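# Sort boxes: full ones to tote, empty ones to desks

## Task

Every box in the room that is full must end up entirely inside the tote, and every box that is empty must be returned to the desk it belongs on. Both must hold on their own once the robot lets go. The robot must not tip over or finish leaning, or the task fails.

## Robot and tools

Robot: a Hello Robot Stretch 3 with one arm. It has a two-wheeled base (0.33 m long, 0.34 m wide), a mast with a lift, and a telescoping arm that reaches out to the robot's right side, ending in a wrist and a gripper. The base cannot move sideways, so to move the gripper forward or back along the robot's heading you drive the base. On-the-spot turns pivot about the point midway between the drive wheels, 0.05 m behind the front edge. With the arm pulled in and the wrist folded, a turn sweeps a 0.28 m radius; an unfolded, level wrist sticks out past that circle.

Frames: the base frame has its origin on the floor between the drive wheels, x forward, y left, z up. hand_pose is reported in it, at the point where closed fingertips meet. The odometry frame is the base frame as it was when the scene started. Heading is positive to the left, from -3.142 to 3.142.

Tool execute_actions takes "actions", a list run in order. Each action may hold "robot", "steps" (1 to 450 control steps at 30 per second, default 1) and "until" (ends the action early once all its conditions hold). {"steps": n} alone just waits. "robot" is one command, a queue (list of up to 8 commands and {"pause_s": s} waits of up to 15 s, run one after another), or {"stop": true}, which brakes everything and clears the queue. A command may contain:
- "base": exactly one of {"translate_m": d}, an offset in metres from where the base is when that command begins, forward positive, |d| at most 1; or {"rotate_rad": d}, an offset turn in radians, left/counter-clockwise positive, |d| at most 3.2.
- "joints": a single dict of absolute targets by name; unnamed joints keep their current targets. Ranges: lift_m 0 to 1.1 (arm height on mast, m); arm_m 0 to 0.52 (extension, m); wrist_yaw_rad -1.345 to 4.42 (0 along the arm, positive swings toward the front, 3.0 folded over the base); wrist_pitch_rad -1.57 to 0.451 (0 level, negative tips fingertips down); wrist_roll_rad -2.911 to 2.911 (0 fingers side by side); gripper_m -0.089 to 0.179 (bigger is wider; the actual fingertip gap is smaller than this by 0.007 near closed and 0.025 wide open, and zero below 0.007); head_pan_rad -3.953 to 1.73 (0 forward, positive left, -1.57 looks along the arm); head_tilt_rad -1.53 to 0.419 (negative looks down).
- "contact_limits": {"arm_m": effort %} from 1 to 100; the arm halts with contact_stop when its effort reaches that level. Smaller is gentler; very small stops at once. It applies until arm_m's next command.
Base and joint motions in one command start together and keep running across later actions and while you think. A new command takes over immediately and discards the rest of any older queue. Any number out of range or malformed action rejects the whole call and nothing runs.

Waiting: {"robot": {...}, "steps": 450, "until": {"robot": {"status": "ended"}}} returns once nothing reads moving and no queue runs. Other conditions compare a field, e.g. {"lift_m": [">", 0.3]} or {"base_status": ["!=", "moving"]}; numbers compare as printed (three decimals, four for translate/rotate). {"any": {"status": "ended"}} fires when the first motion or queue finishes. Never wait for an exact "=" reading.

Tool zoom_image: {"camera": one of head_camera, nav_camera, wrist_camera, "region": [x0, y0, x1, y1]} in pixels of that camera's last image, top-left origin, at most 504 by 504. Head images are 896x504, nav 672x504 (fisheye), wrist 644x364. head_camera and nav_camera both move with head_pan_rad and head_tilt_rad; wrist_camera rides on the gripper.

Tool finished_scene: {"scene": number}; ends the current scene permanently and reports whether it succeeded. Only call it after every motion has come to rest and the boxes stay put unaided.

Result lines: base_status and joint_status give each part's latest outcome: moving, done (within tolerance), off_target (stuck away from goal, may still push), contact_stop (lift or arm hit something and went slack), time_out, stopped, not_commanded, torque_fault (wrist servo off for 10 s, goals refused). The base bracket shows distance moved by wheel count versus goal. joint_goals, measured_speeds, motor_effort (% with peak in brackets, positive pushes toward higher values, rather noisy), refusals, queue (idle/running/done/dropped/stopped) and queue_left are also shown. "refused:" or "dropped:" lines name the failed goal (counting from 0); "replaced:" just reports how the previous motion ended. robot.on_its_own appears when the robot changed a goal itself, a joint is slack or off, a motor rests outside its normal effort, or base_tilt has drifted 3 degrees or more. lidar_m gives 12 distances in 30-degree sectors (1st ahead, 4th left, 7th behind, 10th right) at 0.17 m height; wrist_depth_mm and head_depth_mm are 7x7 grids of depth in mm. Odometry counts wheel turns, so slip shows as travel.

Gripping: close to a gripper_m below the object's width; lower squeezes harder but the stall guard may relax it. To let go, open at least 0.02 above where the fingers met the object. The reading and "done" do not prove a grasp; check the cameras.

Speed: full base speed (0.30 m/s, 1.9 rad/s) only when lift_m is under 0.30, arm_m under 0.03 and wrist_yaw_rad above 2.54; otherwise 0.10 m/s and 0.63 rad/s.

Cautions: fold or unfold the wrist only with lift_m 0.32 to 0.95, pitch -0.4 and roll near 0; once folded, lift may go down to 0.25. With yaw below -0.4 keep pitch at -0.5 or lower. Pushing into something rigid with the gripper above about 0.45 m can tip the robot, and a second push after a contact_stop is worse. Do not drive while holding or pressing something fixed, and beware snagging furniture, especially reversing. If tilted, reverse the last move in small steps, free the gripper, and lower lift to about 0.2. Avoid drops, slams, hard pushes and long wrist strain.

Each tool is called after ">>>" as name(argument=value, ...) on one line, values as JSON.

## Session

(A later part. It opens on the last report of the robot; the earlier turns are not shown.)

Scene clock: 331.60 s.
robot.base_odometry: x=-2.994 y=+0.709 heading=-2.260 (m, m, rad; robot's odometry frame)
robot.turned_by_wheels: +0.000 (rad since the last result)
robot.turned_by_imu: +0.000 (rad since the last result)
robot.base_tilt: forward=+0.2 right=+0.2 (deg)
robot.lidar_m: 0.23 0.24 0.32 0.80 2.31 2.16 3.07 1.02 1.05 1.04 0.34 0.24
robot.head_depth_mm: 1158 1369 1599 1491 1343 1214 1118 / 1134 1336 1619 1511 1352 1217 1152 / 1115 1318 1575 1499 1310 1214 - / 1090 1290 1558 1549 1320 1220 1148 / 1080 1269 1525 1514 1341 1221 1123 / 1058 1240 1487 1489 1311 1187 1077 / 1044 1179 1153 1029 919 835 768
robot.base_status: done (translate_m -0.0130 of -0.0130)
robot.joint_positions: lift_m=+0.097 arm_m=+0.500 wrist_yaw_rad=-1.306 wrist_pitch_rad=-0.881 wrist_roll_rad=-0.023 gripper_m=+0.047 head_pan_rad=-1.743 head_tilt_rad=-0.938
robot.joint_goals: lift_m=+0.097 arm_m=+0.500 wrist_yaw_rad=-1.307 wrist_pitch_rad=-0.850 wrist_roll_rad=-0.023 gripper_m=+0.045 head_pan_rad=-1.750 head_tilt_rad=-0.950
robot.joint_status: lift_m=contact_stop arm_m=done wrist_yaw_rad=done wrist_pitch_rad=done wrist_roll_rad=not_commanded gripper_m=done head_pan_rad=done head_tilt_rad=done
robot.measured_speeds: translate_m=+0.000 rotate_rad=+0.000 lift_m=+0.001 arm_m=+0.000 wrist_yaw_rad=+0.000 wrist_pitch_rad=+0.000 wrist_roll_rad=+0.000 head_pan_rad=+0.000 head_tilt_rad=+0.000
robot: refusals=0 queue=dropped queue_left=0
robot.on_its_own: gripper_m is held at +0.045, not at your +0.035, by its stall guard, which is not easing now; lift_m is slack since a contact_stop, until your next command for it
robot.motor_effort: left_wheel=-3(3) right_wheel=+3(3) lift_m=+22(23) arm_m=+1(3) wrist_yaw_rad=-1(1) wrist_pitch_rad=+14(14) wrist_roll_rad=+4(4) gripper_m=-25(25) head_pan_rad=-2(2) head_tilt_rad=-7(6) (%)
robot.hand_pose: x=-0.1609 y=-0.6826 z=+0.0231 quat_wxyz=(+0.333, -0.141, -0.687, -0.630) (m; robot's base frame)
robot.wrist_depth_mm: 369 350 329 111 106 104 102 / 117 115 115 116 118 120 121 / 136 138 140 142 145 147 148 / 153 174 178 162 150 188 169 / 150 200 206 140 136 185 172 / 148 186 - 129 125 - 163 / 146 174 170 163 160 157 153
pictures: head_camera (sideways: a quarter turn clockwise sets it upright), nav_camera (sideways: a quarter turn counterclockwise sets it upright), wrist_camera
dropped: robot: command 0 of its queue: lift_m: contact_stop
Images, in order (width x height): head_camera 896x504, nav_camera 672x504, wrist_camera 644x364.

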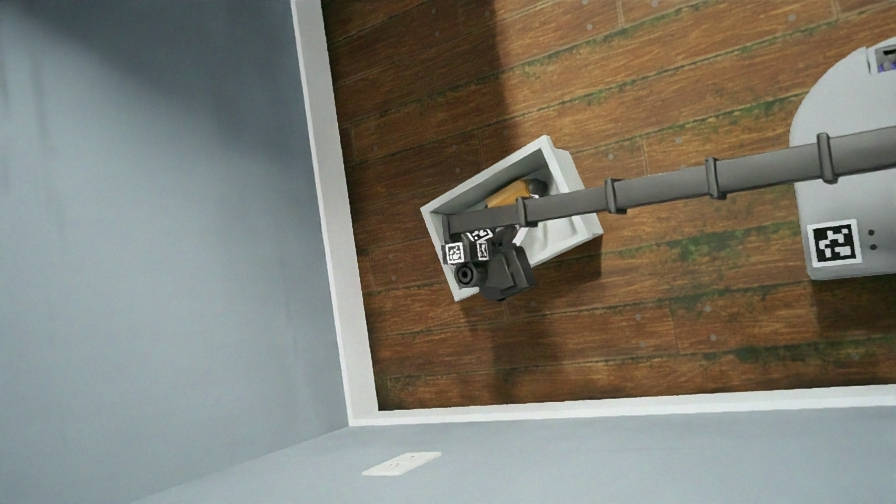

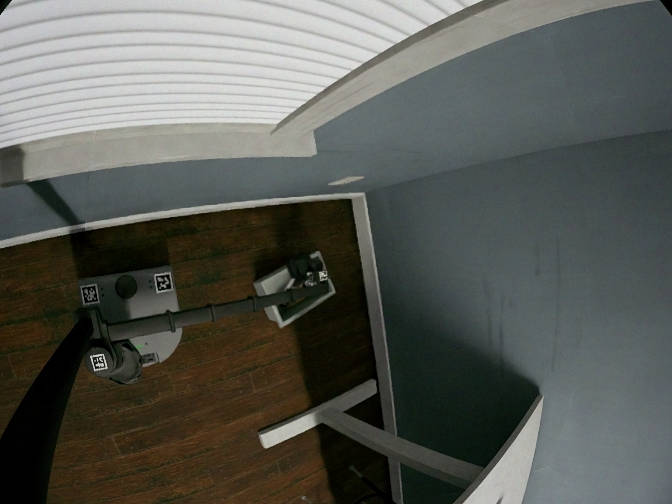

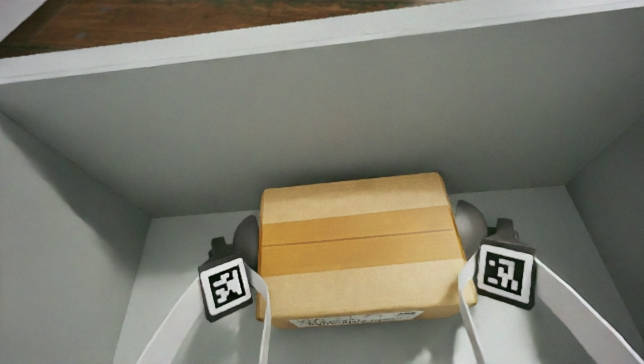

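>>> execute_actions(actions=[{"robot": [{"joints": {"lift_m": 0.101}}, {"joints": {"gripper_m": 0.13}}, {"joints": {"lift_m": 0.3}}], "steps": 450, "until": {"robot": {"status": "ended"}}}])

Scene clock: 337.77 s.
robot.base_odometry: x=-2.994 y=+0.709 heading=-2.260 (m, m, rad; robot's odometry frame)
robot.turned_by_wheels: +0.000 (rad since the last result)
robot.turned_by_imu: +0.001 (rad since the last result)
robot.base_tilt: forward=+0.3 right=+0.2 (deg)
robot.lidar_m: 0.23 0.24 0.32 0.80 2.31 2.16 3.07 1.02 1.05 1.04 0.34 0.24
robot.head_depth_mm: 1152 1367 1611 1493 1344 1211 1117 / 1139 1331 1608 1497 1334 1219 - / 1111 1318 1574 1522 1302 1209 - / 1097 1287 1550 1438 1327 1222 1143 / 1077 1261 1520 1512 1348 1225 1124 / 1058 1240 1491 1489 1304 1186 1081 / 1047 1178 1160 1029 918 834 764
robot.base_status: done (translate_m -0.0130 of -0.0130)
robot.joint_positions: lift_m=+0.300 arm_m=+0.500 wrist_yaw_rad=-1.306 wrist_pitch_rad=-0.864 wrist_roll_rad=-0.020 gripper_m=+0.130 head_pan_rad=-1.743 head_tilt_rad=-0.938
robot.joint_goals: lift_m=+0.300 arm_m=+0.500 wrist_yaw_rad=-1.307 wrist_pitch_rad=-0.850 wrist_roll_rad=-0.020 gripper_m=+0.130 head_pan_rad=-1.750 head_tilt_rad=-0.950
robot.joint_status: lift_m=done arm_m=done wrist_yaw_rad=done wrist_pitch_rad=done wrist_roll_rad=not_commanded gripper_m=done head_pan_rad=done head_tilt_rad=done
robot.measured_speeds: translate_m=+0.000 rotate_rad=+0.000 lift_m=+0.000 arm_m=+0.000 wrist_yaw_rad=+0.000 wrist_pitch_rad=+0.000 wrist_roll_rad=+0.000 head_pan_rad=+0.000 head_tilt_rad=+0.000
robot: refusals=0 queue=done queue_left=0
robot.motor_effort: left_wheel=-2(3) right_wheel=+0(3) lift_m=+35(37) arm_m=+0(0) wrist_yaw_rad=-1(1) wrist_pitch_rad=+7(14) wrist_roll_rad=+1(4) gripper_m=+0(98) head_pan_rad=-3(3) head_tilt_rad=-6(6) (%)
robot.hand_pose: x=-0.1644 y=-0.6836 z=+0.2278 quat_wxyz=(+0.337, -0.149, -0.686, -0.627) (m; robot's base frame)
robot.wrist_depth_mm: 431 560 691 661 618 585 572 / 435 555 616 580 558 534 507 / 439 546 548 519 497 477 458 / 441 501 482 465 444 434 414 / 450 455 441 419 289 400 379 / 420 418 342 331 347 333 352 / 390 373 328 337 332 284 320
pictures: head_camera (sideways: a quarter turn clockwise sets it upright), nav_camera (sideways: a quarter turn counterclockwise sets it upright), wrist_camera
Images, in order (width x height): head_camera 896x504, nav_camera 672x504, wrist_camera 644x364.

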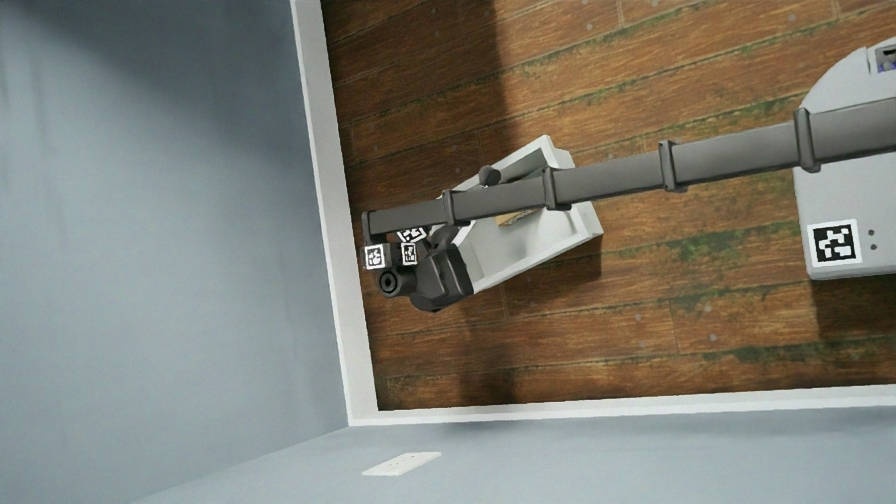

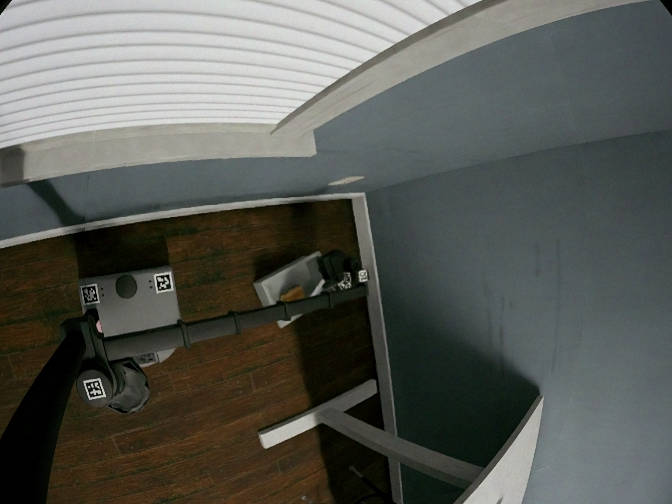

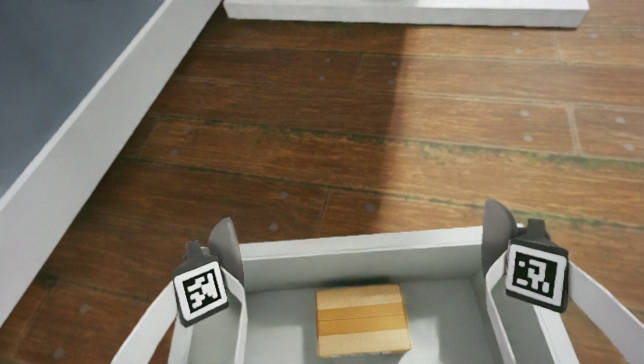

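>>> execute_actions(actions=[{"robot": {"joints": {"lift_m": 1.1, "arm_m": 0.0, "wrist_yaw_rad": 0.0, "gripper_m": 0.17, "head_pan_rad": -1.6, "head_tilt_rad": -0.45}}, "steps": 300, "until": {"robot": {"arm_m": ["<", 0.2], "lift_m": [">", 0.4]}}}, {"robot": {"base": {"translate_m": -0.93}}, "steps": 450, "until": {"robot": {"status": "ended"}}}])

Scene clock: 357.70 s.
robot.base_odometry: x=-2.403 y=+1.427 heading=-2.260 (m, m, rad; robot's odometry frame)
robot.turned_by_wheels: +0.000 (rad since the last result)
robot.turned_by_imu: +0.002 (rad since the last result)
robot.base_tilt: forward=+0.3 right=+0.2 (deg)
robot.lidar_m: 1.15 1.19 1.58 1.42 1.91 2.15 2.16 0.86 0.64 0.72 1.19 1.21
robot.head_depth_mm: - - - - - - - / - - - - - - - / - - - - - - - / 971 1062 1039 - 557 - 1341 / 975 1055 1029 707 537 1473 1252 / 975 1054 1031 704 537 1468 1309 / 970 1048 1113 705 538 472 1343
robot.base_status: done (translate_m -0.9300 of -0.9300)
robot.joint_positions: lift_m=+1.098 arm_m=+0.002 wrist_yaw_rad=-0.001 wrist_pitch_rad=-0.863 wrist_roll_rad=-0.020 gripper_m=+0.170 head_pan_rad=-1.607 head_tilt_rad=-0.458
robot.joint_goals: lift_m=+1.100 arm_m=+0.000 wrist_yaw_rad=+0.000 wrist_pitch_rad=-0.850 wrist_roll_rad=-0.020 gripper_m=+0.170 head_pan_rad=-1.600 head_tilt_rad=-0.450
robot.joint_status: lift_m=done arm_m=done wrist_yaw_rad=done wrist_pitch_rad=done wrist_roll_rad=not_commanded gripper_m=done head_pan_rad=done head_tilt_rad=done
robot.measured_speeds: translate_m=+0.000 rotate_rad=+0.000 lift_m=+0.000 arm_m=+0.000 wrist_yaw_rad=+0.000 wrist_pitch_rad=+0.000 wrist_roll_rad=+0.000 head_pan_rad=+0.000 head_tilt_rad=+0.000
robot: refusals=0 queue=done queue_left=0
robot.motor_effort: left_wheel=-1(5) right_wheel=+1(5) lift_m=+36(38) arm_m=-2(3) wrist_yaw_rad=+1(4) wrist_pitch_rad=+6(6) wrist_roll_rad=+2(1) gripper_m=+1(100) head_pan_rad=+3(12) head_tilt_rad=+4(38) (%)
robot.hand_pose: x=-0.0217 y=-0.2954 z=+1.0262 quat_wxyz=(+0.649, +0.298, -0.636, -0.293) (m; robot's base frame)
robot.wrist_depth_mm: 960 476 434 415 387 367 350 / - 394 376 358 339 326 309 / - 346 328 316 300 290 279 / 333 306 295 288 280 272 278 / - - - - - - - / - - - - - - - / - - - - - - -
pictures: head_camera (sideways: a quarter turn clockwise sets it upright), nav_camera (sideways: a quarter turn counterclockwise sets it upright), wrist_camera
Images, in order (width x height): head_camera 896x504, nav_camera 672x504, wrist_camera 644x364.

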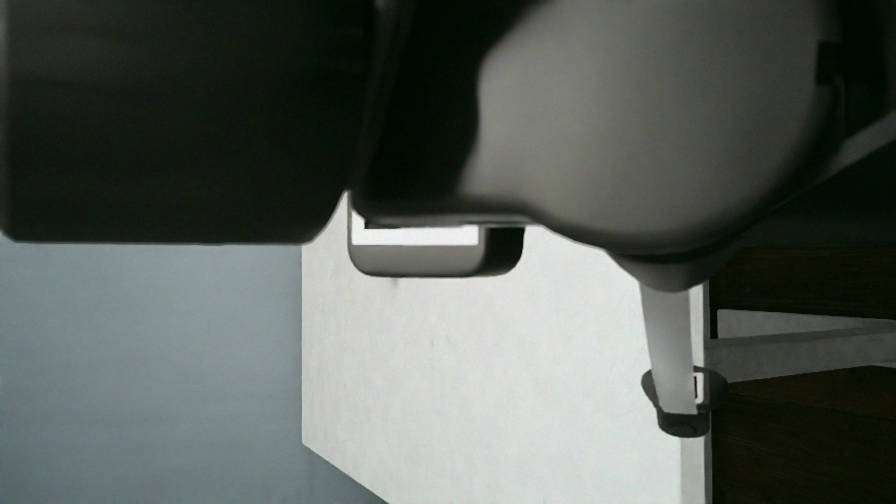

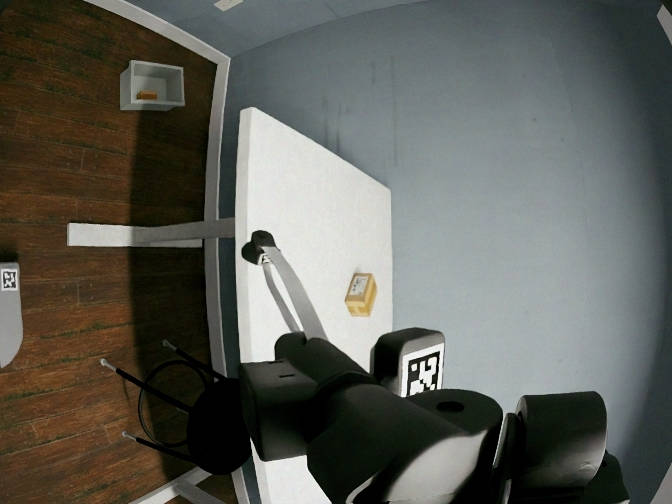

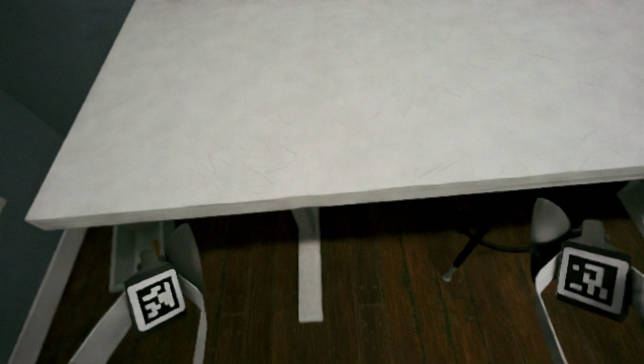

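>>> execute_actions(actions=[{"robot": {"joints": {"arm_m": 0.3, "head_pan_rad": -1.57}}, "steps": 300, "until": {"robot": {"status": "ended"}}}])

Scene clock: 363.37 s.
robot.base_odometry: x=-2.403 y=+1.427 heading=-2.260 (m, m, rad; robot's odometry frame)
robot.turned_by_wheels: +0.000 (rad since the last result)
robot.turned_by_imu: +0.001 (rad since the last result)
robot.base_tilt: forward=+0.4 right=+0.2 (deg)
robot.lidar_m: 1.15 1.19 1.58 1.41 1.91 2.15 2.16 0.86 0.64 0.72 1.20 1.21
robot.head_depth_mm: - 1079 1040 708 539 475 1306 / - - 1036 679 539 473 1338 / 950 - - 708 538 473 1332 / 974 1050 1033 708 538 1470 1339 / 976 1054 1035 675 537 969 1165 / 979 1059 1032 704 535 1461 1329 / 976 1057 1138 704 536 1471 1329
robot.base_status: done (translate_m -0.9300 of -0.9300)
robot.joint_positions: lift_m=+1.098 arm_m=+0.300 wrist_yaw_rad=-0.001 wrist_pitch_rad=-0.863 wrist_roll_rad=-0.020 gripper_m=+0.170 head_pan_rad=-1.577 head_tilt_rad=-0.458
robot.joint_goals: lift_m=+1.100 arm_m=+0.300 wrist_yaw_rad=+0.000 wrist_pitch_rad=-0.850 wrist_roll_rad=-0.020 gripper_m=+0.170 head_pan_rad=-1.570 head_tilt_rad=-0.450
robot.joint_status: lift_m=done arm_m=done wrist_yaw_rad=done wrist_pitch_rad=done wrist_roll_rad=not_commanded gripper_m=done head_pan_rad=done head_tilt_rad=done
robot.measured_speeds: translate_m=+0.000 rotate_rad=+0.000 lift_m=+0.000 arm_m=+0.000 wrist_yaw_rad=+0.000 wrist_pitch_rad=+0.000 wrist_roll_rad=+0.000 head_pan_rad=+0.000 head_tilt_rad=+0.000
robot: refusals=0 queue=done queue_left=0
robot.motor_effort: left_wheel=-1(1) right_wheel=+1(0) lift_m=+35(35) arm_m=+3(4) wrist_yaw_rad=+1(1) wrist_pitch_rad=+6(6) wrist_roll_rad=+1(2) gripper_m=+0(1) head_pan_rad=+2(6) head_tilt_rad=+5(5) (%)
robot.hand_pose: x=-0.0217 y=-0.5930 z=+1.0262 quat_wxyz=(+0.649, +0.298, -0.636, -0.293) (m; robot's base frame)
robot.wrist_depth_mm: 645 466 434 407 384 366 347 / 750 395 370 285 330 322 307 / 877 344 329 300 292 289 279 / 328 305 293 281 273 263 252 / 287 278 266 255 246 240 232 / 258 256 241 234 226 219 - / 238 225 221 214 209 203 198
pictures: head_camera (sideways: a quarter turn clockwise sets it upright), nav_camera (sideways: a quarter turn counterclockwise sets it upright), wrist_camera
Images, in order (width x height): head_camera 896x504, nav_camera 672x504, wrist_camera 644x364.

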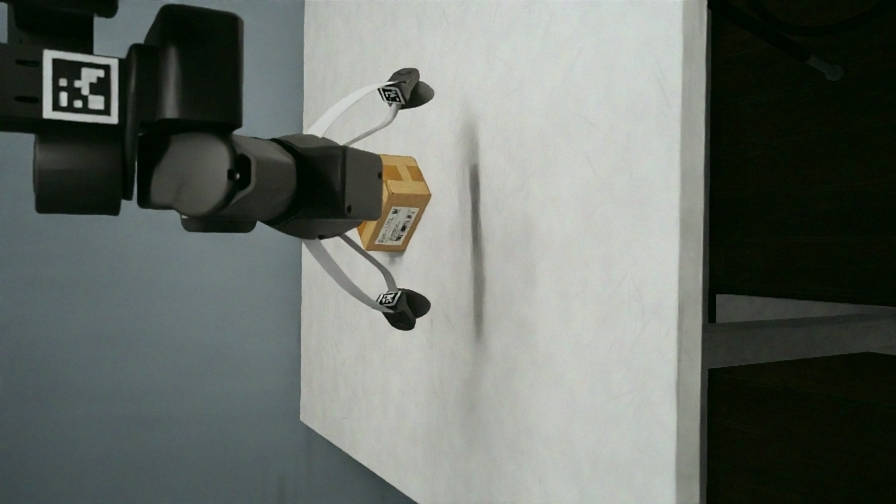

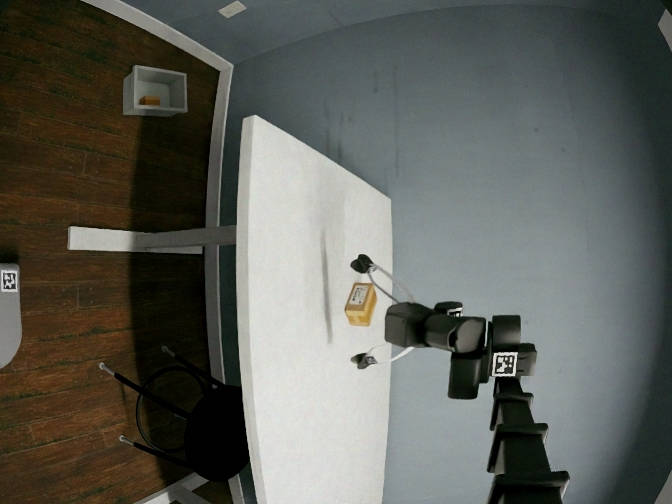

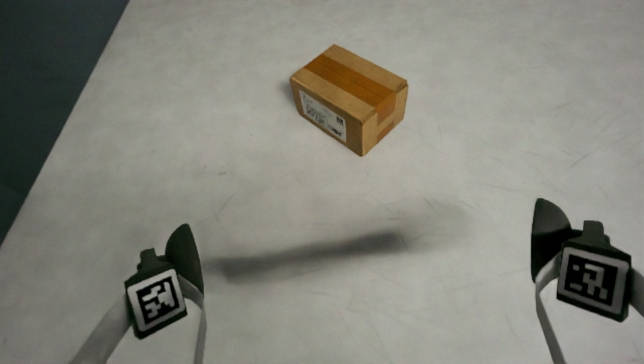

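>>> execute_actions(actions=[{"robot": {"base": {"translate_m": 0.10}, "joints": {"arm_m": 0.499, "wrist_yaw_rad": -0.785}}, "steps": 300, "until": {"robot": {"status": "ended"}}}])

Scene clock: 374.73 s.
robot.base_odometry: x=-2.467 y=+1.349 heading=-2.260 (m, m, rad; robot's odometry frame)
robot.turned_by_wheels: +0.000 (rad since the last result)
robot.turned_by_imu: +0.001 (rad since the last result)
robot.base_tilt: forward=+0.3 right=+0.2 (deg)
robot.lidar_m: 1.05 1.08 1.45 1.41 1.91 2.23 2.25 0.94 0.70 0.71 1.19 1.10
robot.head_depth_mm: - 1050 1103 707 539 474 1344 / 987 1062 970 709 538 473 1336 / 949 - 970 708 538 473 1341 / 972 1052 1040 706 537 472 1259 / 971 1054 1035 708 537 472 1337 / 973 1057 1132 703 537 472 1336 / 971 1052 1153 1273 536 1465 1330
robot.base_status: done (translate_m +0.1000 of +0.1000)
robot.joint_positions: lift_m=+1.098 arm_m=+0.499 wrist_yaw_rad=-0.783 wrist_pitch_rad=-0.863 wrist_roll_rad=-0.020 gripper_m=+0.170 head_pan_rad=-1.577 head_tilt_rad=-0.458
robot.joint_goals: lift_m=+1.100 arm_m=+0.499 wrist_yaw_rad=-0.785 wrist_pitch_rad=-0.850 wrist_roll_rad=-0.020 gripper_m=+0.170 head_pan_rad=-1.570 head_tilt_rad=-0.450
robot.joint_status: lift_m=done arm_m=done wrist_yaw_rad=done wrist_pitch_rad=done wrist_roll_rad=not_commanded gripper_m=done head_pan_rad=done head_tilt_rad=done
robot.measured_speeds: translate_m=+0.000 rotate_rad=+0.000 lift_m=+0.000 arm_m=+0.000 wrist_yaw_rad=+0.000 wrist_pitch_rad=+0.000 wrist_roll_rad=+0.000 head_pan_rad=+0.000 head_tilt_rad=+0.000
robot: refusals=0 queue=done queue_left=0
robot.motor_effort: left_wheel=-1(4) right_wheel=+0(6) lift_m=+35(35) arm_m=+3(0) wrist_yaw_rad=-2(5) wrist_pitch_rad=+5(6) wrist_roll_rad=+1(1) gripper_m=+0(0) head_pan_rad=+2(2) head_tilt_rad=+4(5) (%)
robot.hand_pose: x=-0.1262 y=-0.7487 z=+1.0262 quat_wxyz=(+0.488, +0.034, -0.702, -0.518) (m; robot's base frame)
robot.wrist_depth_mm: 353 413 427 409 386 367 349 / 374 393 373 355 338 323 309 / 360 342 329 313 302 288 278 / 317 305 292 281 268 262 252 / 286 277 264 201 235 239 233 / 257 254 241 184 184 219 - / 237 223 220 212 207 202 197
pictures: head_camera (sideways: a quarter turn clockwise sets it upright), nav_camera (sideways: a quarter turn counterclockwise sets it upright), wrist_camera
Images, in order (width x height): head_camera 896x504, nav_camera 672x504, wrist_camera 644x364.

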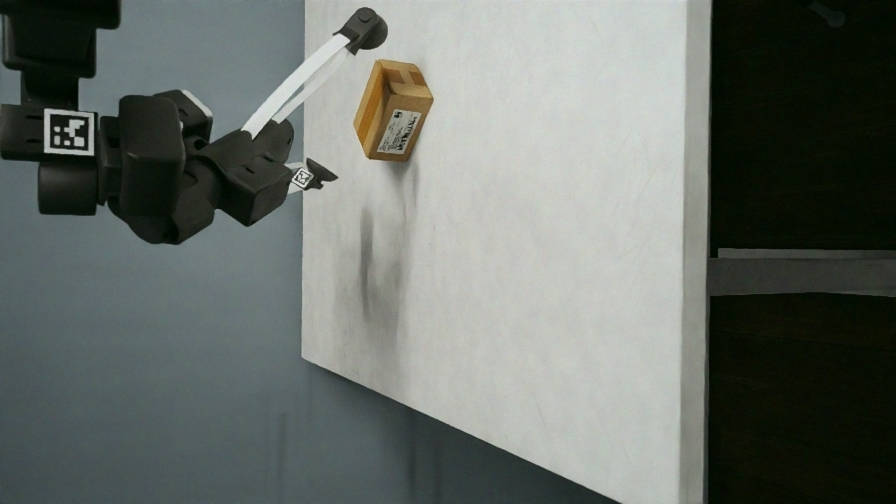

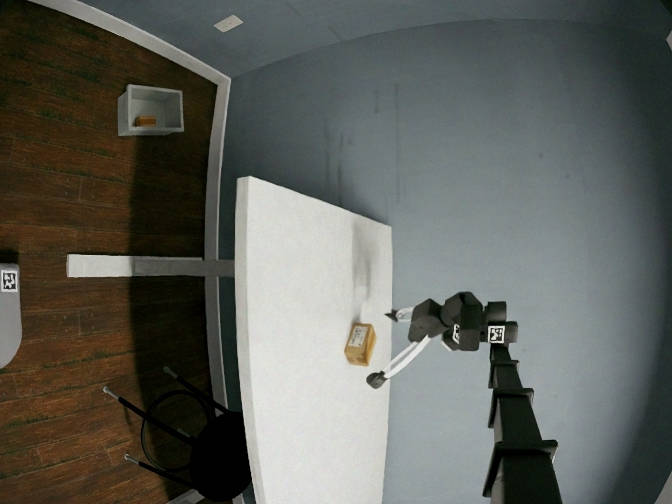

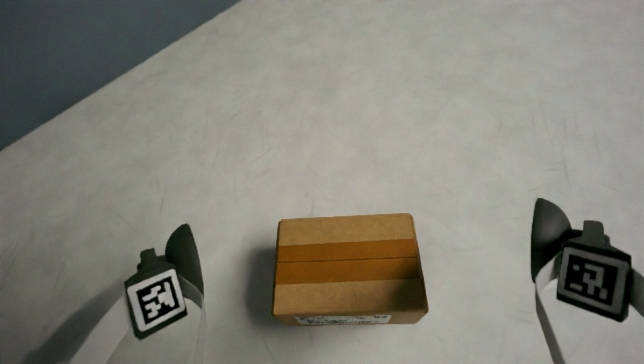

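>>> execute_actions(actions=[{"robot": [{"base": {"translate_m": 0.004}, "joints": {"arm_m": 0.51}}, {"joints": {"lift_m": 1.04}}, {"joints": {"gripper_m": 0.045}}, {"pause_s": 0.3}, {"joints": {"lift_m": 1.07}}], "steps": 450, "until": {"robot": {"status": "ended"}}}, {"steps": 15}])

Scene clock: 384.13 s.
robot.base_odometry: x=-2.469 y=+1.346 heading=-2.260 (m, m, rad; robot's odometry frame)
robot.turned_by_wheels: +0.000 (rad since the last result)
robot.turned_by_imu: +0.001 (rad since the last result)
robot.base_tilt: forward=+0.4 right=+0.2 (deg)
robot.lidar_m: 1.05 1.08 1.44 1.41 1.91 2.22 2.26 0.94 0.70 0.71 1.19 1.10
robot.head_depth_mm: 948 1066 1037 709 538 473 1340 / 949 1054 1037 708 538 474 1342 / 960 - 911 708 537 473 1337 / 969 1054 1035 706 538 473 1255 / 974 1052 1030 704 538 473 1325 / 978 1053 1136 704 536 472 1338 / 968 1056 1150 1268 554 473 1333
robot.base_status: done (translate_m +0.0040 of +0.0040)
robot.joint_positions: lift_m=+1.069 arm_m=+0.510 wrist_yaw_rad=-0.786 wrist_pitch_rad=-0.877 wrist_roll_rad=-0.016 gripper_m=+0.050 head_pan_rad=-1.577 head_tilt_rad=-0.458
robot.joint_goals: lift_m=+1.070 arm_m=+0.510 wrist_yaw_rad=-0.785 wrist_pitch_rad=-0.850 wrist_roll_rad=-0.016 gripper_m=+0.048 head_pan_rad=-1.570 head_tilt_rad=-0.450
robot.joint_status: lift_m=done arm_m=done wrist_yaw_rad=done wrist_pitch_rad=done wrist_roll_rad=not_commanded gripper_m=done head_pan_rad=done head_tilt_rad=done
robot.measured_speeds: translate_m=+0.000 rotate_rad=+0.000 lift_m=+0.000 arm_m=+0.000 wrist_yaw_rad=+0.000 wrist_pitch_rad=+0.000 wrist_roll_rad=+0.000 head_pan_rad=+0.000 head_tilt_rad=+0.000
robot: refusals=0 queue=done queue_left=0
robot.motor_effort: left_wheel=-2(1) right_wheel=+0(6) lift_m=+38(39) arm_m=+3(6) wrist_yaw_rad=+1(1) wrist_pitch_rad=+12(13) wrist_roll_rad=+0(1) gripper_m=-24(100) head_pan_rad=+1(2) head_tilt_rad=+5(5) (%)
robot.hand_pose: x=-0.1244 y=-0.7573 z=+0.9958 quat_wxyz=(+0.482, +0.037, -0.702, -0.522) (m; robot's base frame)
robot.wrist_depth_mm: 344 381 367 346 328 313 298 / 352 335 319 304 289 274 265 / 308 295 282 271 259 250 238 / 275 263 253 154 149 226 217 / 246 238 232 141 136 208 200 / 223 216 - 130 126 - 186 / 205 201 192 184 179 176 172
pictures: head_camera (sideways: a quarter turn clockwise sets it upright), nav_camera (sideways: a quarter turn counterclockwise sets it upright), wrist_camera
Images, in order (width x height): head_camera 896x504, nav_camera 672x504, wrist_camera 644x364.

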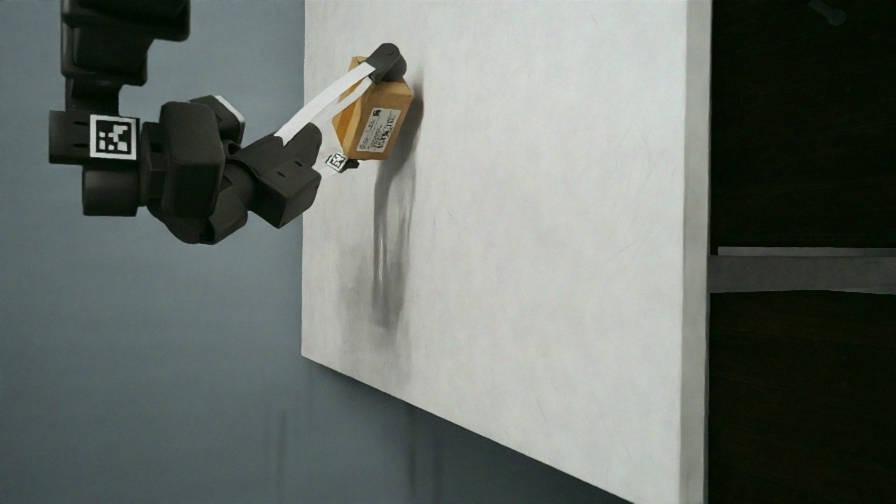

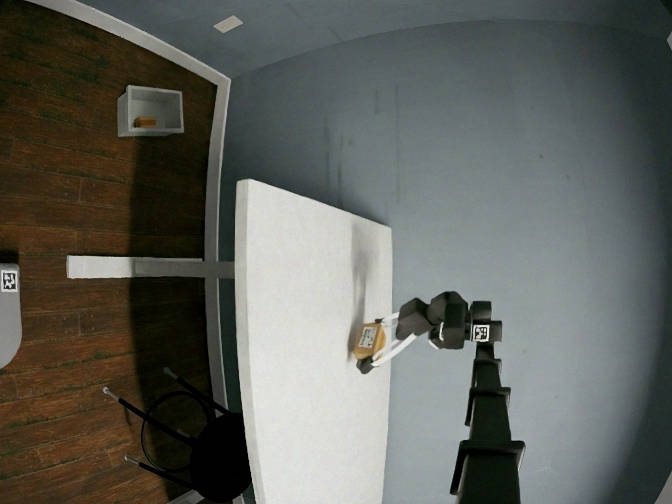

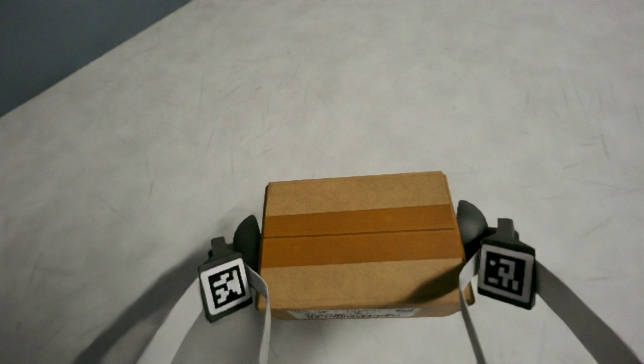

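>>> execute_actions(actions=[{"robot": [{"joints": {"lift_m": 1.1, "arm_m": 0.05}}, {"base": {"rotate_rad": -0.153}, "joints": {"wrist_yaw_rad": 1.2, "head_pan_rad": -1.3, "head_tilt_rad": -0.95}}, {"base": {"translate_m": 0.70}, "joints": {"lift_m": 0.32}}], "steps": 450, "until": {"robot": {"translate_m": [">", 0.38]}}}, {"robot": {"joints": {"arm_m": 0.455, "wrist_yaw_rad": 1.96}}, "steps": 300, "until": {"robot": {"status": "ended"}}}])

Scene clock: 425.07 s.
robot.base_odometry: x=-2.991 y=+0.880 heading=-2.413 (m, m, rad; robot's odometry frame)
robot.turned_by_wheels: -0.153 (rad since the last result)
robot.turned_by_imu: -0.148 (rad since the last result)
robot.base_tilt: forward=+0.4 right=+0.2 (deg)
robot.lidar_m: 0.37 0.37 0.45 0.86 2.22 2.13 2.94 1.22 0.86 1.03 0.66 0.41
robot.head_depth_mm: 958 1115 1346 1492 1341 1195 1118 / 969 1133 1367 1512 1343 1221 1140 / 977 1152 1396 1525 1290 1220 1144 / 989 1160 1411 1507 1331 1217 1131 / 1004 1179 1433 1515 1358 1224 1123 / 993 1122 1192 1258 1292 1209 1126 / 836 863 900 937 972 1019 1045
robot.base_status: done (translate_m +0.7000 of +0.7000)
robot.joint_positions: lift_m=+0.320 arm_m=+0.455 wrist_yaw_rad=+1.958 wrist_pitch_rad=-0.878 wrist_roll_rad=-0.016 gripper_m=+0.050 head_pan_rad=-1.307 head_tilt_rad=-0.938
robot.joint_goals: lift_m=+0.320 arm_m=+0.455 wrist_yaw_rad=+1.960 wrist_pitch_rad=-0.850 wrist_roll_rad=-0.016 gripper_m=+0.048 head_pan_rad=-1.300 head_tilt_rad=-0.950
robot.joint_status: lift_m=done arm_m=done wrist_yaw_rad=done wrist_pitch_rad=done wrist_roll_rad=not_commanded gripper_m=done head_pan_rad=done head_tilt_rad=done
robot.measured_speeds: translate_m=+0.000 rotate_rad=+0.000 lift_m=+0.000 arm_m=+0.000 wrist_yaw_rad=+0.000 wrist_pitch_rad=+0.000 wrist_roll_rad=+0.000 head_pan_rad=+0.000 head_tilt_rad=+0.000
robot: refusals=0 queue=done queue_left=0
robot.motor_effort: left_wheel=+0(5) right_wheel=-3(7) lift_m=+17(38) arm_m=+3(6) wrist_yaw_rad=+2(6) wrist_pitch_rad=+12(12) wrist_roll_rad=+0(0) gripper_m=-24(23) head_pan_rad=+2(16) head_tilt_rad=-7(39) (%)
robot.hand_pose: x=+0.1131 y=-0.5451 z=+0.2466 quat_wxyz=(+0.608, +0.696, -0.102, +0.369) (m; robot's base frame)
robot.wrist_depth_mm: 561 523 493 464 439 411 393 / 666 621 579 529 497 467 440 / 613 594 563 536 513 489 469 / 550 526 501 154 149 444 432 / 505 474 455 141 135 325 398 / - 429 - 129 126 - 368 / 406 403 323 358 317 326 247
pictures: head_camera (sideways: a quarter turn clockwise sets it upright), nav_camera (sideways: a quarter turn counterclockwise sets it upright), wrist_camera
Images, in order (width x height): head_camera 896x504, nav_camera 672x504, wrist_camera 644x364.

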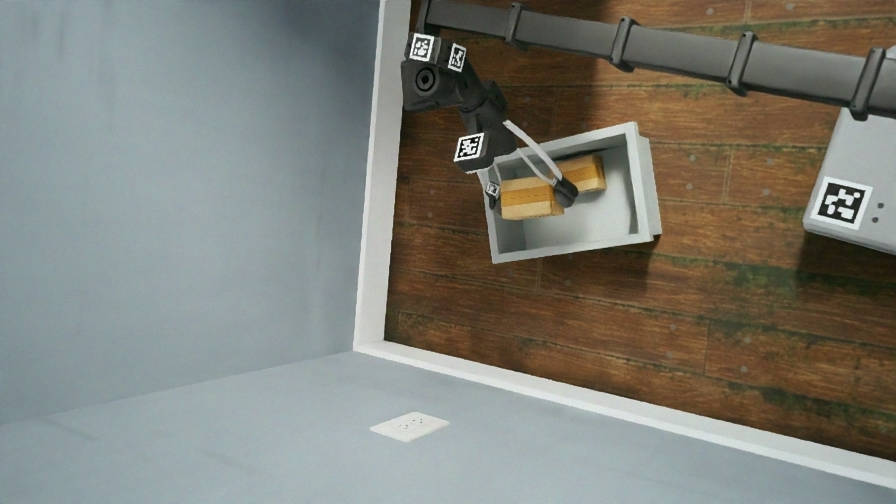

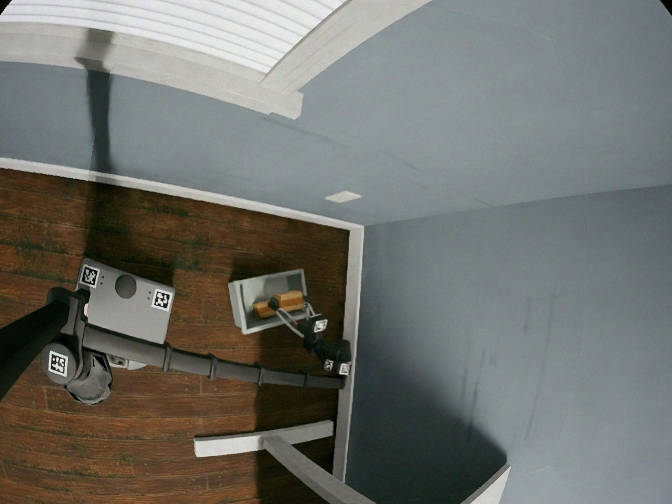

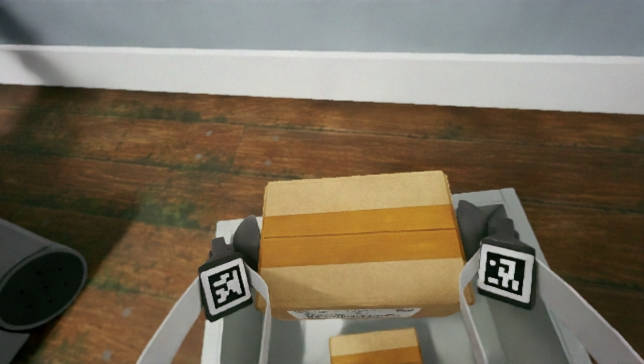

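>>> execute_actions(actions=[])

Scene clock: 434.83 s.
robot.base_odometry: x=-2.991 y=+0.880 heading=-2.413 (m, m, rad; robot's odometry frame)
robot.turned_by_wheels: +0.000 (rad since the last result)
robot.turned_by_imu: +0.000 (rad since the last result)
robot.base_tilt: forward=+0.4 right=+0.2 (deg)
robot.lidar_m: 0.37 0.37 0.45 0.85 2.22 2.13 2.95 1.22 0.85 1.03 0.66 0.41
robot.head_depth_mm: 955 1114 1344 1494 1341 1196 1106 / 969 1130 1367 1520 1344 1221 1140 / 977 1148 1388 1525 1287 1215 1142 / 985 1167 1402 1504 1324 1228 1132 / 1004 1189 1457 1512 1360 1228 1115 / 991 1116 1199 1256 1306 1214 1124 / 837 863 898 935 976 1021 1047
robot.base_status: done (translate_m +0.7000 of +0.7000)
robot.joint_positions: lift_m=+0.320 arm_m=+0.455 wrist_yaw_rad=+1.958 wrist_pitch_rad=-0.878 wrist_roll_rad=-0.016 gripper_m=+0.050 head_pan_rad=-1.307 head_tilt_rad=-0.938
robot.joint_goals: lift_m=+0.320 arm_m=+0.455 wrist_yaw_rad=+1.960 wrist_pitch_rad=-0.850 wrist_roll_rad=-0.016 gripper_m=+0.048 head_pan_rad=-1.300 head_tilt_rad=-0.950
robot.joint_status: lift_m=done arm_m=done wrist_yaw_rad=done wrist_pitch_rad=done wrist_roll_rad=not_commanded gripper_m=done head_pan_rad=done head_tilt_rad=done
robot.measured_speeds: translate_m=+0.000 rotate_rad=+0.000 lift_m=+0.000 arm_m=+0.000 wrist_yaw_rad=+0.000 wrist_pitch_rad=+0.000 wrist_roll_rad=+0.000 head_pan_rad=+0.000 head_tilt_rad=+0.000
robot: refusals=0 queue=done queue_left=0
robot.motor_effort: left_wheel=+0(0) right_wheel=-3(3) lift_m=+17(18) arm_m=+3(3) wrist_yaw_rad=+2(2) wrist_pitch_rad=+12(12) wrist_roll_rad=+0(0) gripper_m=-23(24) head_pan_rad=+2(2) head_tilt_rad=-7(6) (%)
robot.hand_pose: x=+0.1131 y=-0.5451 z=+0.2466 quat_wxyz=(+0.608, +0.696, -0.102, +0.369) (m; robot's base frame)
robot.wrist_depth_mm: 567 525 493 461 436 414 391 / 672 622 571 531 492 462 440 / 617 588 561 532 507 487 465 / 550 522 505 153 149 448 429 / 504 476 454 140 135 328 393 / - 432 - 130 126 - 364 / 407 401 325 358 318 327 247
pictures: head_camera (sideways: a quarter turn clockwise sets it upright), nav_camera (sideways: a quarter turn counterclockwise sets it upright), wrist_camera
Images, in order (width x height): head_camera 896x504, nav_camera 672x504, wrist_camera 644x364.

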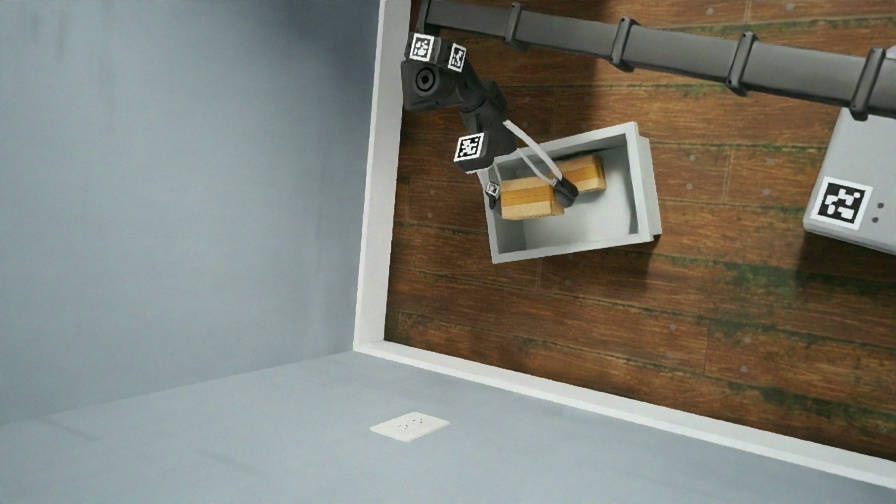

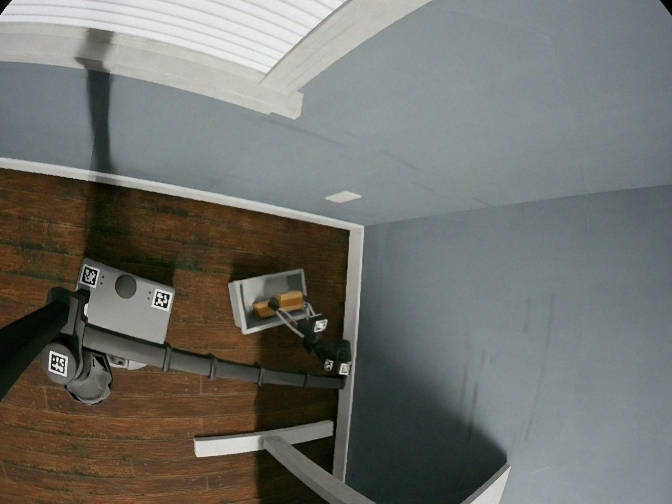

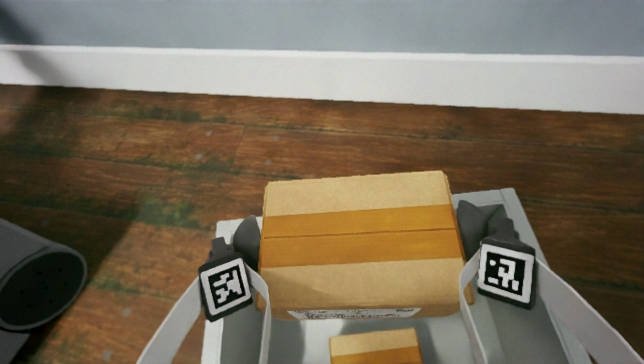

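>>> execute_actions(actions=[{"robot":[{"joints":{"arm_m":0.415}},{"joints":{"lift_m":0.23}}],"steps":300,"until":{"robot":{"status":"ended"}}}])

Scene clock: 439.50 s.
robot.base_odometry: x=-2.991 y=+0.880 heading=-2.413 (m, m, rad; robot's odometry frame)
robot.turned_by_wheels: +0.000 (rad since the last result)
robot.turned_by_imu: +0.001 (rad since the last result)
robot.base_tilt: forward=+0.4 right=+0.2 (deg)
robot.lidar_m: 0.37 0.37 0.45 0.85 2.22 2.12 2.94 1.22 0.85 0.46 0.49 0.41
robot.head_depth_mm: 960 1121 1338 1489 1341 1214 1112 / 964 1127 1371 1518 1318 1223 - / 972 1147 1394 1491 1284 1215 1146 / 993 1161 1430 1504 1323 1218 1129 / 998 1178 1440 1496 1355 1232 1121 / 992 1122 1193 1264 1306 1212 1122 / 835 867 898 938 976 1017 1045
robot.base_status: done (translate_m +0.7000 of +0.7000)
robot.joint_positions: lift_m=+0.230 arm_m=+0.415 wrist_yaw_rad=+1.958 wrist_pitch_rad=-0.878 wrist_roll_rad=-0.016 gripper_m=+0.050 head_pan_rad=-1.307 head_tilt_rad=-0.938
robot.joint_goals: lift_m=+0.230 arm_m=+0.415 wrist_yaw_rad=+1.960 wrist_pitch_rad=-0.850 wrist_roll_rad=-0.016 gripper_m=+0.048 head_pan_rad=-1.300 head_tilt_rad=-0.950
robot.joint_status: lift_m=done arm_m=done wrist_yaw_rad=done wrist_pitch_rad=done wrist_roll_rad=not_commanded gripper_m=done head_pan_rad=done head_tilt_rad=done
robot.measured_speeds: translate_m=+0.000 rotate_rad=+0.000 lift_m=+0.000 arm_m=+0.000 wrist_yaw_rad=+0.000 wrist_pitch_rad=+0.000 wrist_roll_rad=+0.000 head_pan_rad=+0.000 head_tilt_rad=+0.000
robot: refusals=0 queue=done queue_left=0
robot.motor_effort: left_wheel=+0(0) right_wheel=-3(3) lift_m=+17(17) arm_m=-2(0) wrist_yaw_rad=+2(2) wrist_pitch_rad=+13(13) wrist_roll_rad=+0(0) gripper_m=-24(24) head_pan_rad=+3(3) head_tilt_rad=-6(7) (%)
robot.hand_pose: x=+0.1131 y=-0.5056 z=+0.1566 quat_wxyz=(+0.608, +0.696, -0.102, +0.369) (m; robot's base frame)
robot.wrist_depth_mm: 532 497 467 439 416 397 374 / 550 521 495 467 446 419 402 / 479 460 439 418 397 385 369 / 428 408 395 153 149 229 221 / 387 368 243 140 135 298 238 / 342 338 - 130 126 - 234 / 320 312 220 281 231 268 256
pictures: head_camera (sideways: a quarter turn clockwise sets it upright), nav_camera (sideways: a quarter turn counterclockwise sets it upright), wrist_camera
Images, in order (width x height): head_camera 896x504, nav_camera 672x504, wrist_camera 644x364.

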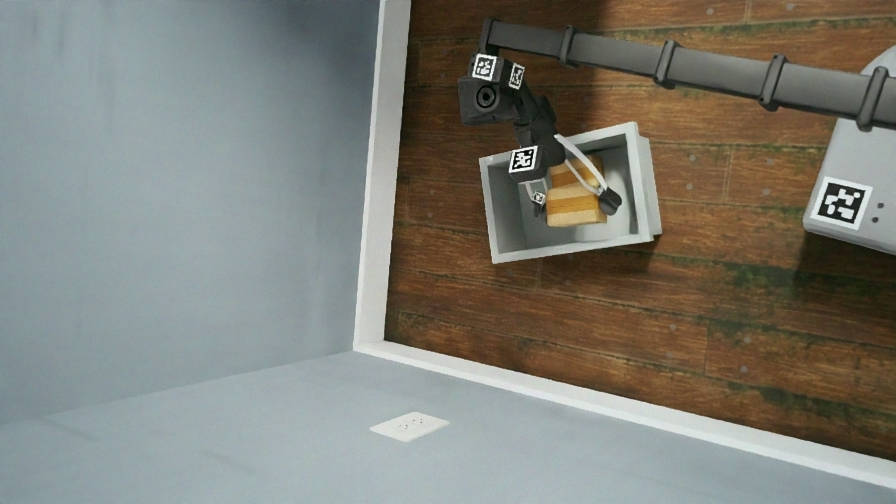

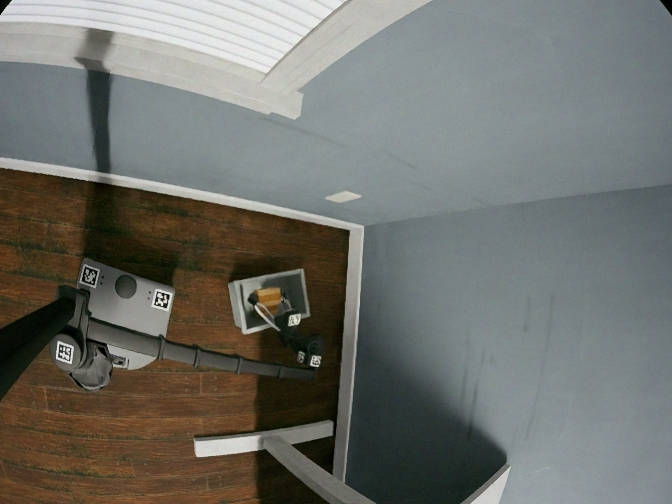

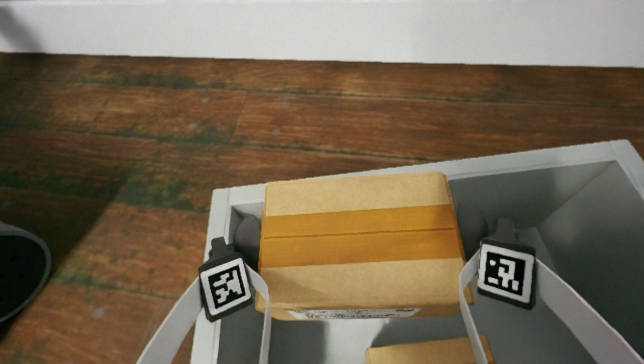

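>>> execute_actions(actions=[{"robot":[{"joints":{"arm_m":0.372},"base":{"translate_m":-0.016}},{"joints":{"lift_m":0.19}}],"steps":300,"until":{"robot":{"status":"ended"}}}])

Scene clock: 453.33 s.
robot.base_odometry: x=-2.979 y=+0.891 heading=-2.413 (m, m, rad; robot's odometry frame)
robot.turned_by_wheels: +0.000 (rad since the last result)
robot.turned_by_imu: +0.000 (rad since the last result)
robot.base_tilt: forward=+0.4 right=+0.2 (deg)
robot.lidar_m: 0.38 0.39 0.47 0.89 2.22 2.12 2.93 1.32 0.84 0.42 0.42 0.43
robot.head_depth_mm: 955 1122 1354 1490 1338 1208 1108 / 971 1141 1366 1497 1303 1218 - / 986 1162 1399 1499 1296 1216 1142 / 994 1170 1416 1509 1334 1226 1129 / 1009 1189 1440 1509 1354 1223 1123 / 1016 1144 1249 1319 1313 1226 1127 / 871 905 935 978 1015 1068 1079
robot.base_status: done (translate_m -0.0160 of -0.0160)
robot.joint_positions: lift_m=+0.206 arm_m=+0.372 wrist_yaw_rad=+1.958 wrist_pitch_rad=-0.837 wrist_roll_rad=-0.002 gripper_m=+0.050 head_pan_rad=-1.307 head_tilt_rad=-0.939
robot.joint_goals: lift_m=+0.207 arm_m=+0.372 wrist_yaw_rad=+1.960 wrist_pitch_rad=-0.850 wrist_roll_rad=-0.002 gripper_m=+0.048 head_pan_rad=-1.300 head_tilt_rad=-0.950
robot.joint_status: lift_m=contact_stop arm_m=done wrist_yaw_rad=done wrist_pitch_rad=done wrist_roll_rad=not_commanded gripper_m=done head_pan_rad=done head_tilt_rad=done
robot.measured_speeds: translate_m=+0.000 rotate_rad=+0.003 lift_m=-0.010 arm_m=+0.000 wrist_yaw_rad=+0.000 wrist_pitch_rad=+0.312 wrist_roll_rad=+0.072 head_pan_rad=+0.000 head_tilt_rad=+0.000
robot: refusals=0 queue=dropped queue_left=0
robot.on_its_own: lift_m is slack since a contact_stop, until your next command for it (your +0.190 is given up)
robot.motor_effort: left_wheel=-3(4) right_wheel=+9(14) lift_m=+17(17) arm_m=-2(1) wrist_yaw_rad=+2(2) wrist_pitch_rad=-16(16) wrist_roll_rad=-9(9) gripper_m=-24(24) head_pan_rad=+2(3) head_tilt_rad=-6(7) (%)
robot.hand_pose: x=+0.1211 y=-0.4593 z=+0.1388 quat_wxyz=(+0.599, +0.696, -0.121, +0.377) (m; robot's base frame)
robot.wrist_depth_mm: 516 492 456 434 413 389 370 / 564 527 495 467 439 418 395 / 478 448 428 409 388 370 354 / 422 400 384 155 152 207 211 / 373 359 347 141 136 263 270 / 331 322 133 128 126 - 266 / 300 297 281 231 258 254 247
pictures: head_camera (sideways: a quarter turn clockwise sets it upright), nav_camera (sideways: a quarter turn counterclockwise sets it upright), wrist_camera
Images, in order (width x height): head_camera 896x504, nav_camera 672x504, wrist_camera 644x364.

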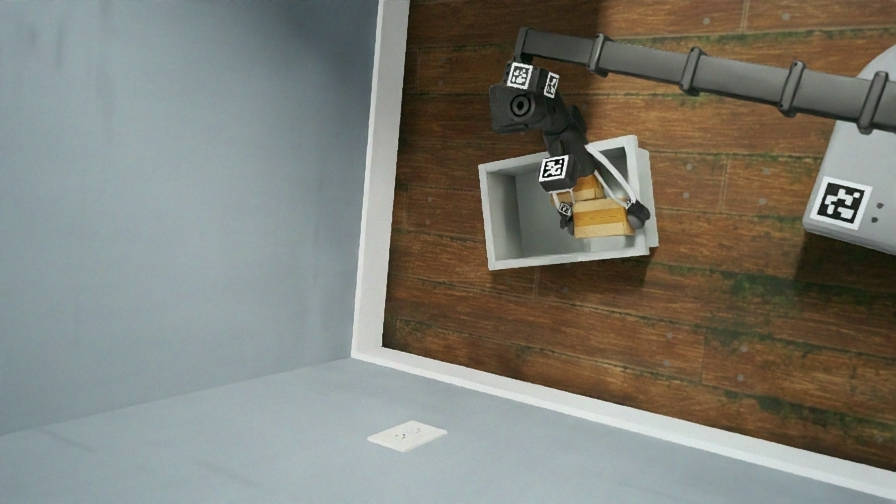

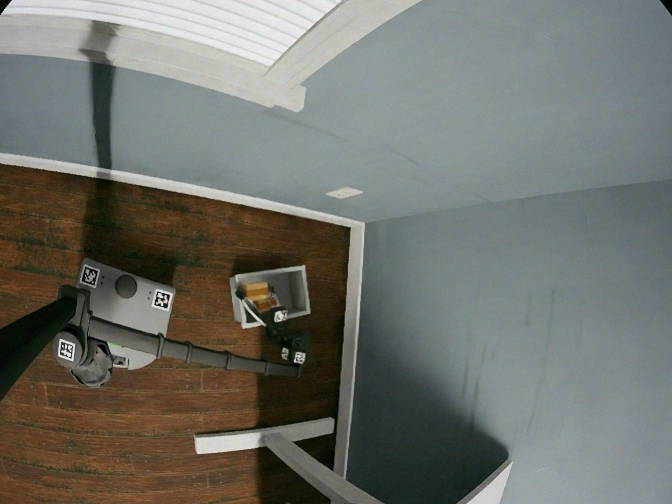

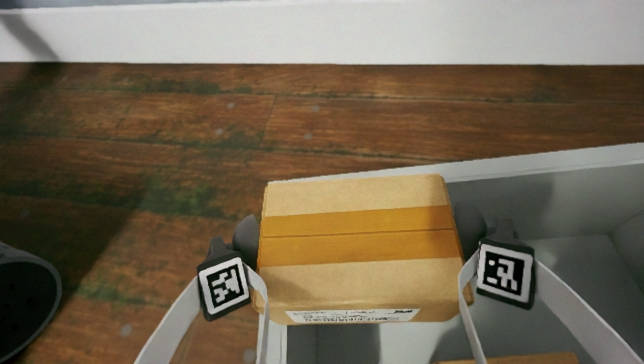

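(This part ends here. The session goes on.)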